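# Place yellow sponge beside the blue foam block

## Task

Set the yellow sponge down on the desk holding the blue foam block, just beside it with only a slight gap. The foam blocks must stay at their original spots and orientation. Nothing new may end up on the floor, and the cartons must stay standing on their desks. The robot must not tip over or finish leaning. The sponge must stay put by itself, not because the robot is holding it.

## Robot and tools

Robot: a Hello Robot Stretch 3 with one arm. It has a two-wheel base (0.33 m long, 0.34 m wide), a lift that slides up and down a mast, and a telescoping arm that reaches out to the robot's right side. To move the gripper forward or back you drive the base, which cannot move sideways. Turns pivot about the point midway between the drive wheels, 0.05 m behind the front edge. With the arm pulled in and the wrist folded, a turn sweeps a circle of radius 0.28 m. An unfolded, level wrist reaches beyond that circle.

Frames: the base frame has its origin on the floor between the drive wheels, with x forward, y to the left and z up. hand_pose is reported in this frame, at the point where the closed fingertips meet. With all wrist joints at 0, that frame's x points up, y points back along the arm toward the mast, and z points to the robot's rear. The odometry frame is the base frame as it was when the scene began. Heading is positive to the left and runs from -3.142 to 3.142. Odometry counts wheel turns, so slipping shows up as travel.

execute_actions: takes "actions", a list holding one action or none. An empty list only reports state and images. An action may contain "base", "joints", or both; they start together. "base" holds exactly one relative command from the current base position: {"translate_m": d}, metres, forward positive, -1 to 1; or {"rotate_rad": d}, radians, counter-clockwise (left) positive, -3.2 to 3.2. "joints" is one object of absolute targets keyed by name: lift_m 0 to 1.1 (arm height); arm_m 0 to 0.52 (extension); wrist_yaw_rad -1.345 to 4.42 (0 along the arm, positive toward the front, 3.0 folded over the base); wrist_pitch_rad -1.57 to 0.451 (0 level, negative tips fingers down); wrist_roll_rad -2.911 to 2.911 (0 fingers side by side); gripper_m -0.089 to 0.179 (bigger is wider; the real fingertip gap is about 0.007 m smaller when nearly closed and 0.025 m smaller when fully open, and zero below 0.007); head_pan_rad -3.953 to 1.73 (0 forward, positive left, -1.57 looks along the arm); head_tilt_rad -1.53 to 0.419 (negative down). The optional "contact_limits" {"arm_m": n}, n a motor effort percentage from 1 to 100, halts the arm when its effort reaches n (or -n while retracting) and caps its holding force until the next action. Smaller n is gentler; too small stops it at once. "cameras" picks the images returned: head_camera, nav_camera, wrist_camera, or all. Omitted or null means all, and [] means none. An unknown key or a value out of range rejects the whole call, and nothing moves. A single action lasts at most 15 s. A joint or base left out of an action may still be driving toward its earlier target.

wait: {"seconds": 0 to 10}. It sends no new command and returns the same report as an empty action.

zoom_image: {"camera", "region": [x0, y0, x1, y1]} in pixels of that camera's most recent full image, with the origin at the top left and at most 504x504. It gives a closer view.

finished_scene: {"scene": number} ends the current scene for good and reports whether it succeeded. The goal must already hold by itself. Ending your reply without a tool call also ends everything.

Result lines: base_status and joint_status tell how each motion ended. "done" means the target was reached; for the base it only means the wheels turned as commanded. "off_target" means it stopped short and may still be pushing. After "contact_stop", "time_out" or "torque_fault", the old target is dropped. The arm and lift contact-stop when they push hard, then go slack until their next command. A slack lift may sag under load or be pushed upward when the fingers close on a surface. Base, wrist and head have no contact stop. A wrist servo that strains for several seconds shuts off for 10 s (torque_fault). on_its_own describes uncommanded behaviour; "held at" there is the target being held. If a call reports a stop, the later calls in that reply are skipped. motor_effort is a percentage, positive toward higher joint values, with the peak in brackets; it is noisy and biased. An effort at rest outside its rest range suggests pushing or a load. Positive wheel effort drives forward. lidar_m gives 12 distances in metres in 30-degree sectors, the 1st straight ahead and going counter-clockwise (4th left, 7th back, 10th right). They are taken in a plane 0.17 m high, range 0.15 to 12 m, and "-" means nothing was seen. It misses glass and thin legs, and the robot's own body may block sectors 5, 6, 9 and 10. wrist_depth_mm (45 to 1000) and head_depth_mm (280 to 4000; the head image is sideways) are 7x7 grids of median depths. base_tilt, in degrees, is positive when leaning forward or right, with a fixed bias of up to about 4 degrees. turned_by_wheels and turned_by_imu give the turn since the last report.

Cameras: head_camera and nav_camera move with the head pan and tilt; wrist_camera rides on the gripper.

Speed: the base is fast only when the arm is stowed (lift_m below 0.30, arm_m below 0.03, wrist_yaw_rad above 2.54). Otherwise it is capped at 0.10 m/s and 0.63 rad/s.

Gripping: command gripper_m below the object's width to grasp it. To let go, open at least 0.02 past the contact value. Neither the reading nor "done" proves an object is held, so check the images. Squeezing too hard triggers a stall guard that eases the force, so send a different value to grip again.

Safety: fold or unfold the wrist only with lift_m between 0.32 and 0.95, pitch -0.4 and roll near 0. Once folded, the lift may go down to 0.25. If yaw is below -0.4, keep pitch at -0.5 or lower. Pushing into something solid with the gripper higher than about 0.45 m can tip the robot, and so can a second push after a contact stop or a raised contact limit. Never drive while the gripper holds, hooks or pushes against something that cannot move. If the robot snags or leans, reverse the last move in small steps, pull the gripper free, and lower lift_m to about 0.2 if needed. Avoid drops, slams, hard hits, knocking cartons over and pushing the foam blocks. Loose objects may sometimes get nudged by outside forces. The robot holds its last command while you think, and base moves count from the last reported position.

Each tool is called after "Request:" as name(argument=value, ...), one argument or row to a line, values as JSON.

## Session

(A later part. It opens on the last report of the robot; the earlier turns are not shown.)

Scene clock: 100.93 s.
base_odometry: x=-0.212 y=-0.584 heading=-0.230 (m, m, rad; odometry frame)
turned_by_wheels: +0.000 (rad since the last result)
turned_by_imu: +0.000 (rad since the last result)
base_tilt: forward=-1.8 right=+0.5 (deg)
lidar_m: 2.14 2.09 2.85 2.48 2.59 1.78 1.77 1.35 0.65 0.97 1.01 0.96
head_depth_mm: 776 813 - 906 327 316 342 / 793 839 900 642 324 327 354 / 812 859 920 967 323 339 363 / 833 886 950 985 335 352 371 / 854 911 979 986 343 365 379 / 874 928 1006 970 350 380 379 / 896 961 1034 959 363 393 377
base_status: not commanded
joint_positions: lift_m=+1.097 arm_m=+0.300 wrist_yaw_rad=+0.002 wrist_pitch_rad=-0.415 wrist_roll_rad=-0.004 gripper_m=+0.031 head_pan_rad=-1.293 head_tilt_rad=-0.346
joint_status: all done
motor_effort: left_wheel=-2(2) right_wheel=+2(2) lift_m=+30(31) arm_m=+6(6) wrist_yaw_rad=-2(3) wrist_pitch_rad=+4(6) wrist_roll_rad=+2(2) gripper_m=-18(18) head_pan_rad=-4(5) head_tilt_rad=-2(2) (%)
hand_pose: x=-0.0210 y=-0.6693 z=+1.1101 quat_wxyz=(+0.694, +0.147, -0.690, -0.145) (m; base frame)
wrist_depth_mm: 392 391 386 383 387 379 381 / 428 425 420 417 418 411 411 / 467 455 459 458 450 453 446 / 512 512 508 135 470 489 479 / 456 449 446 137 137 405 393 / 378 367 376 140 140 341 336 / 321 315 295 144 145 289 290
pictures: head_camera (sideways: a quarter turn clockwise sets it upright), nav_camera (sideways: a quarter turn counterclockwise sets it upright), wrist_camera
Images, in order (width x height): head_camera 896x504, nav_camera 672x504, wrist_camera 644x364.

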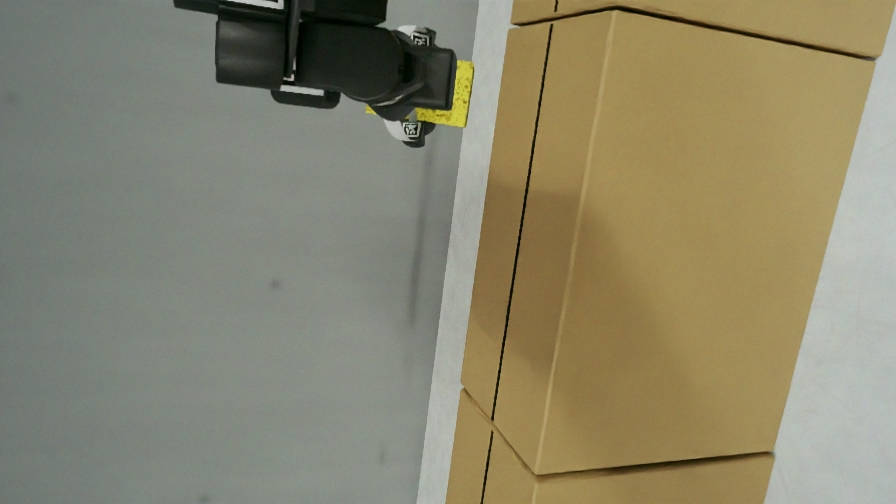

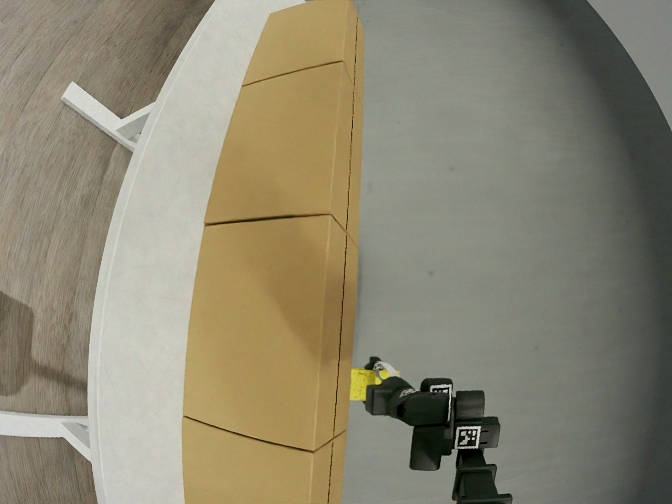

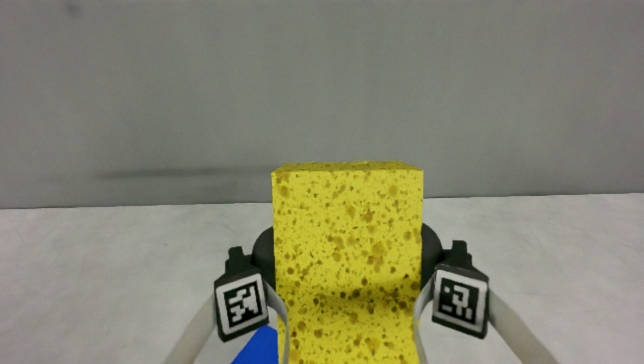

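Request:
execute_actions(
  actions=[
    {"joints":{"arm_m":0.37,"wrist_yaw_rad":1.5}},
  ],
  cameras=["head_camera","wrist_camera"],
)

Scene clock: 103.87 s.
base_odometry: x=-0.212 y=-0.584 heading=-0.230 (m, m, rad; odometry frame)
turned_by_wheels: +0.000 (rad since the last result)
turned_by_imu: +0.000 (rad since the last result)
base_tilt: forward=-1.7 right=+0.6 (deg)
lidar_m: 2.16 2.09 2.85 2.47 2.59 1.78 1.77 1.36 0.65 0.97 1.01 0.96
head_depth_mm: 772 813 - 918 326 316 342 / 792 842 889 933 324 327 355 / 812 861 907 931 323 339 362 / 832 886 949 924 335 351 372 / 852 911 979 521 342 365 380 / 874 932 1000 516 350 381 379 / 897 958 1036 958 363 393 377
base_status: not commanded
joint_positions: lift_m=+1.097 arm_m=+0.370 wrist_yaw_rad=+1.496 wrist_pitch_rad=-0.416 wrist_roll_rad=-0.004 gripper_m=+0.031 head_pan_rad=-1.293 head_tilt_rad=-0.346
joint_status: all done
motor_effort: left_wheel=-2(3) right_wheel=+2(2) lift_m=+31(30) arm_m=+6(8) wrist_yaw_rad=+3(5) wrist_pitch_rad=+5(4) wrist_roll_rad=+3(2) gripper_m=-17(18) head_pan_rad=-4(4) head_tilt_rad=-2(2) (%)
hand_pose: x=+0.2027 y=-0.5314 z=+1.1100 quat_wxyz=(+0.608, +0.577, -0.406, +0.365) (m; base frame)
wrist_depth_mm: - - - - - 752 518 / - - 462 - - 790 525 / - 279 337 724 695 655 533 / 211 205 326 134 466 497 484 / 165 170 276 137 137 409 396 / 136 154 234 140 140 342 337 / 116 147 290 144 144 291 289
pictures: head_camera (sideways: a quarter turn clockwise sets it upright), wrist_camera
Images, in order (width x height): head_camera 896x504, wrist_camera 644x364.

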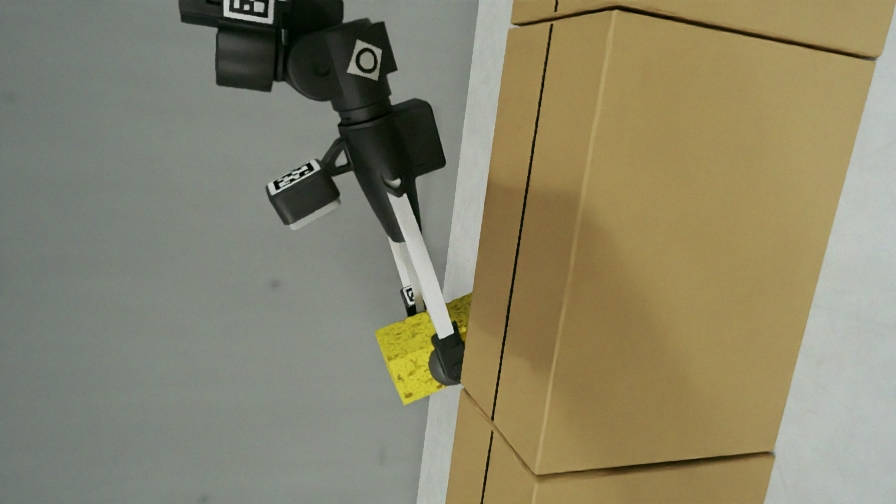

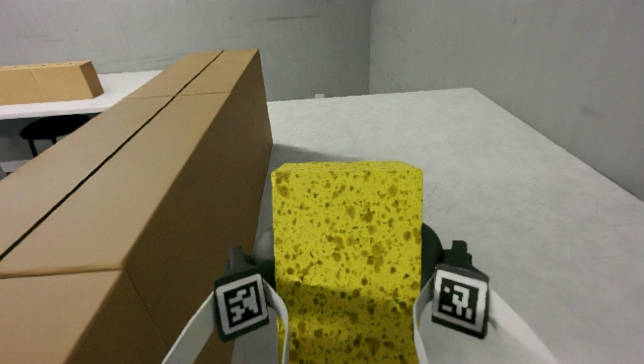

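Request:
execute_actions(
  actions=[
    {"joints":{"arm_m":0.40,"wrist_pitch_rad":-1.25}},
  ],
  cameras=["head_camera","wrist_camera"],
)

Scene clock: 105.40 s.
base_odometry: x=-0.212 y=-0.584 heading=-0.230 (m, m, rad; odometry frame)
turned_by_wheels: +0.000 (rad since the last result)
turned_by_imu: +0.000 (rad since the last result)
base_tilt: forward=-1.7 right=+0.7 (deg)
lidar_m: 2.14 2.09 2.86 2.48 2.58 1.78 1.77 1.35 0.65 0.97 1.01 0.96
head_depth_mm: 774 811 - 901 326 316 343 / 793 843 896 878 324 327 354 / 811 862 923 935 323 338 363 / 829 885 951 986 334 351 371 / 853 912 972 984 342 365 379 / 874 936 1006 971 349 379 378 / 890 961 1035 955 363 392 377
base_status: not commanded
joint_positions: lift_m=+1.097 arm_m=+0.400 wrist_yaw_rad=+1.497 wrist_pitch_rad=-1.247 wrist_roll_rad=-0.004 gripper_m=+0.031 head_pan_rad=-1.293 head_tilt_rad=-0.346
joint_status: all done
motor_effort: left_wheel=-2(2) right_wheel=+2(1) lift_m=+30(31) arm_m=+6(7) wrist_yaw_rad=+3(4) wrist_pitch_rad=-1(4) wrist_roll_rad=+2(3) gripper_m=-17(19) head_pan_rad=-4(5) head_tilt_rad=-2(1) (%)
hand_pose: x=+0.0371 y=-0.5491 z=+0.9850 quat_wxyz=(+0.702, +0.693, -0.138, +0.089) (m; base frame)
wrist_depth_mm: 149 215 231 227 223 220 217 / 146 202 223 220 218 213 210 / 143 198 217 214 210 207 204 / 141 191 211 135 201 202 156 / 138 187 205 137 137 192 151 / 136 183 200 141 140 159 147 / 134 177 193 144 144 186 143
pictures: head_camera (sideways: a quarter turn clockwise sets it upright), wrist_camera
Images, in order (width x height): head_camera 896x504, wrist_camera 644x364.

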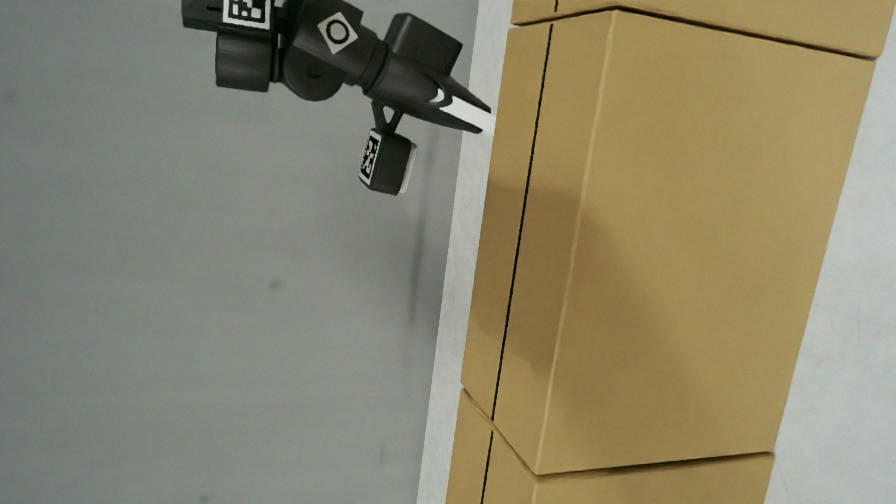

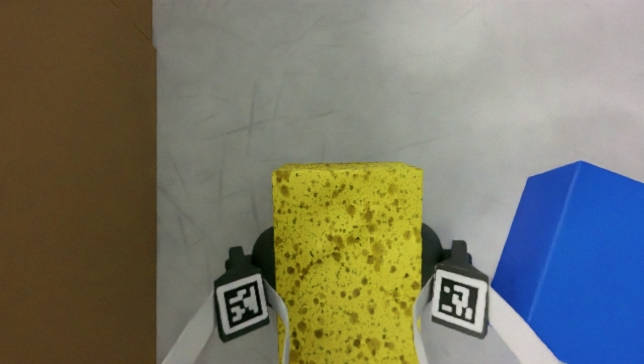

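Request:
execute_actions(
  actions=[
    {"base":{"translate_m":0.09},"joints":{"wrist_yaw_rad":-0.37,"wrist_pitch_rad":-1.56}},
  ],
  cameras=["wrist_camera"],
)

Scene clock: 108.90 s.
base_odometry: x=-0.124 y=-0.605 heading=-0.230 (m, m, rad; odometry frame)
turned_by_wheels: +0.000 (rad since the last result)
turned_by_imu: -0.001 (rad since the last result)
base_tilt: forward=-1.7 right=+0.7 (deg)
lidar_m: 2.06 2.26 2.84 2.47 2.62 2.35 1.86 0.73 0.71 0.97 1.01 0.89
head_depth_mm: 776 814 - 916 326 318 347 / 792 841 900 - 324 330 355 / 813 866 927 961 326 342 365 / 834 886 945 989 336 355 373 / 852 906 974 980 345 368 380 / 875 932 1006 973 350 379 379 / 895 962 1038 960 363 396 377
base_status: done
joint_positions: lift_m=+1.097 arm_m=+0.400 wrist_yaw_rad=-0.366 wrist_pitch_rad=-1.554 wrist_roll_rad=-0.004 gripper_m=+0.031 head_pan_rad=-1.293 head_tilt_rad=-0.346
joint_status: all done
motor_effort: left_wheel=-2(2) right_wheel=+2(5) lift_m=+30(31) arm_m=+6(6) wrist_yaw_rad=-3(3) wrist_pitch_rad=-2(1) wrist_roll_rad=+2(2) gripper_m=-17(18) head_pan_rad=-4(4) head_tilt_rad=-3(2) (%)
hand_pose: x=-0.0145 y=-0.5261 z=+0.9790 quat_wxyz=(+0.407, +0.397, -0.585, -0.579) (m; base frame)
wrist_depth_mm: 184 181 180 177 176 173 171 / 187 186 183 181 179 177 175 / 191 189 186 185 182 181 179 / 195 194 191 134 175 184 183 / 201 198 196 137 137 189 186 / 205 202 200 140 140 192 189 / 209 207 206 144 145 194 172
pictures: wrist_camera
Images, in order (width x height): wrist_camera 644x364.

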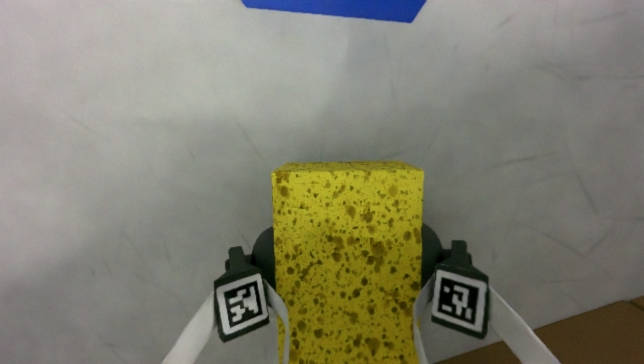

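Request:
execute_actions(
  actions=[
    {"joints":{"arm_m":0.468,"wrist_roll_rad":0.085},"contact_limits":{"arm_m":15}},
  ],
  cameras=["wrist_camera"],
)

Scene clock: 111.30 s.
base_odometry: x=-0.124 y=-0.605 heading=-0.230 (m, m, rad; odometry frame)
turned_by_wheels: +0.000 (rad since the last result)
turned_by_imu: +0.000 (rad since the last result)
base_tilt: forward=-1.8 right=+0.7 (deg)
lidar_m: 2.06 2.26 2.83 2.48 2.62 2.35 1.86 0.72 0.71 0.97 1.02 0.88
head_depth_mm: 778 809 - 922 326 319 347 / 793 846 897 876 323 330 356 / 813 863 923 963 326 341 365 / 830 884 949 987 335 355 373 / 856 907 974 984 345 368 379 / 871 934 1003 966 350 379 379 / 899 964 1041 961 364 394 378
base_status: not commanded
joint_positions: lift_m=+1.097 arm_m=+0.468 wrist_yaw_rad=-0.367 wrist_pitch_rad=-1.554 wrist_roll_rad=+0.080 gripper_m=+0.031 head_pan_rad=-1.293 head_tilt_rad=-0.346
joint_status: all done
motor_effort: left_wheel=-2(2) right_wheel=+2(1) lift_m=+31(30) arm_m=+6(6) wrist_yaw_rad=-2(2) wrist_pitch_rad=-2(2) wrist_roll_rad=+3(3) gripper_m=-18(17) head_pan_rad=-4(4) head_tilt_rad=-2(2) (%)
contact_limits: arm_m 15 (drawing in: default 32, maximum 53; extending or still: default 45, maximum 74)
hand_pose: x=-0.0145 y=-0.5939 z=+0.9790 quat_wxyz=(+0.381, +0.372, -0.601, -0.595) (m; base frame)
wrist_depth_mm: 183 181 179 134 133 172 171 / 186 185 182 137 135 176 176 / 192 188 187 184 151 180 178 / 195 194 191 134 175 185 183 / 202 198 196 136 137 188 187 / 205 203 201 140 139 192 191 / 211 208 206 144 145 198 194
pictures: wrist_camera
Images, in order (width x height): wrist_camera 644x364.

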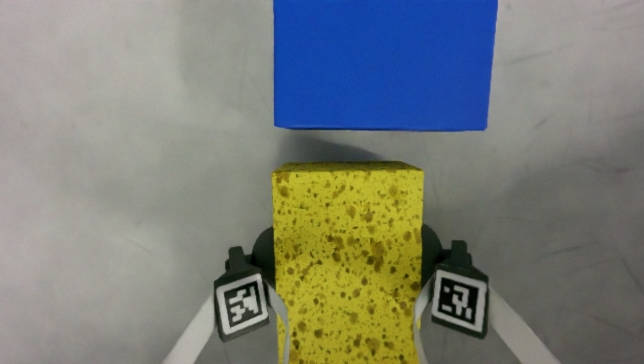

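Request:
execute_actions(
  actions=[
    {"joints":{"arm_m":0.474,"lift_m":1.091}},
  ],
  cameras=["wrist_camera"],
)

Scene clock: 112.20 s.
base_odometry: x=-0.124 y=-0.605 heading=-0.230 (m, m, rad; odometry frame)
turned_by_wheels: +0.000 (rad since the last result)
turned_by_imu: +0.000 (rad since the last result)
base_tilt: forward=-1.9 right=+0.6 (deg)
lidar_m: 2.06 2.26 2.84 2.47 2.62 2.35 1.86 0.72 0.71 0.97 1.01 0.89
head_depth_mm: 775 810 898 918 327 319 347 / 793 840 901 876 323 330 355 / 810 862 923 961 326 342 364 / 832 884 948 989 335 355 373 / 853 910 977 986 344 368 379 / 869 934 1009 968 350 379 378 / 898 966 1037 959 363 395 377
base_status: not commanded
joint_positions: lift_m=+1.091 arm_m=+0.474 wrist_yaw_rad=-0.367 wrist_pitch_rad=-1.555 wrist_roll_rad=+0.080 gripper_m=+0.031 head_pan_rad=-1.293 head_tilt_rad=-0.346
joint_status: all done
motor_effort: left_wheel=-2(2) right_wheel=+1(1) lift_m=+19(25) arm_m=+6(6) wrist_yaw_rad=-2(2) wrist_pitch_rad=-2(2) wrist_roll_rad=+3(2) gripper_m=-18(18) head_pan_rad=-5(4) head_tilt_rad=-2(2) (%)
hand_pose: x=-0.0144 y=-0.5998 z=+0.9734 quat_wxyz=(+0.381, +0.372, -0.601, -0.595) (m; base frame)
wrist_depth_mm: 177 175 174 129 127 127 167 / 182 180 177 131 130 169 168 / 186 183 181 134 133 174 174 / 190 187 186 135 176 179 176 / 194 192 189 137 137 183 181 / 199 196 193 140 139 186 184 / 203 201 198 144 144 193 189
pictures: wrist_camera
Images, in order (width x height): wrist_camera 644x364.

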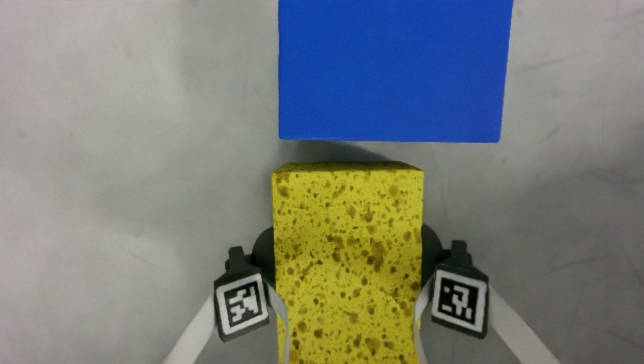

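Request:
execute_actions(
  actions=[
    {"joints":{"gripper_m":0.11}},
  ],
  cameras=["wrist_camera"],
)

Scene clock: 113.73 s.
base_odometry: x=-0.124 y=-0.605 heading=-0.230 (m, m, rad; odometry frame)
turned_by_wheels: +0.000 (rad since the last result)
turned_by_imu: +0.000 (rad since the last result)
base_tilt: forward=-1.9 right=+0.6 (deg)
lidar_m: 2.06 2.25 2.84 2.48 2.61 2.35 1.86 0.72 0.71 0.97 1.01 0.89
head_depth_mm: 777 813 900 919 326 318 347 / 791 839 903 878 323 330 355 / 811 865 926 960 326 342 365 / 835 887 951 986 336 355 373 / 852 909 976 981 345 367 380 / 874 938 1008 972 350 380 379 / 899 964 1037 960 364 395 377
base_status: not commanded
joint_positions: lift_m=+1.091 arm_m=+0.474 wrist_yaw_rad=-0.367 wrist_pitch_rad=-1.555 wrist_roll_rad=+0.080 gripper_m=+0.110 head_pan_rad=-1.293 head_tilt_rad=-0.346
joint_status: all done
motor_effort: left_wheel=-2(2) right_wheel=+1(1) lift_m=+18(18) arm_m=+6(7) wrist_yaw_rad=-4(4) wrist_pitch_rad=-2(2) wrist_roll_rad=+3(3) gripper_m=+0(99) head_pan_rad=-4(4) head_tilt_rad=-2(2) (%)
hand_pose: x=-0.0144 y=-0.5998 z=+0.9734 quat_wxyz=(+0.381, +0.372, -0.601, -0.595) (m; base frame)
wrist_depth_mm: 178 177 173 128 128 127 166 / 182 179 178 131 130 169 169 / 185 183 181 135 133 173 173 / 190 187 185 138 179 178 176 / 195 191 189 140 141 182 182 / 198 196 192 144 144 - 185 / 203 202 199 147 147 191 188
pictures: wrist_camera
Images, in order (width x height): wrist_camera 644x364.

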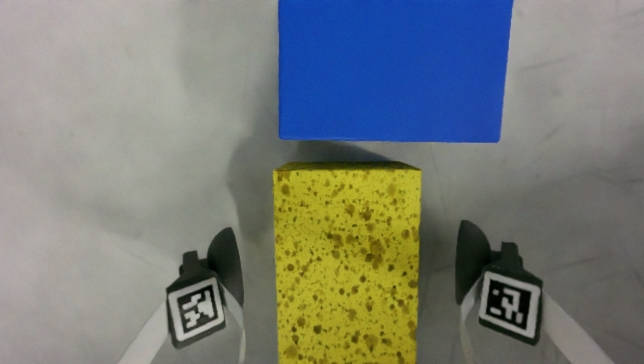

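Request:
finished_scene(
  scene=2,
)

The scene is finished: the task was done.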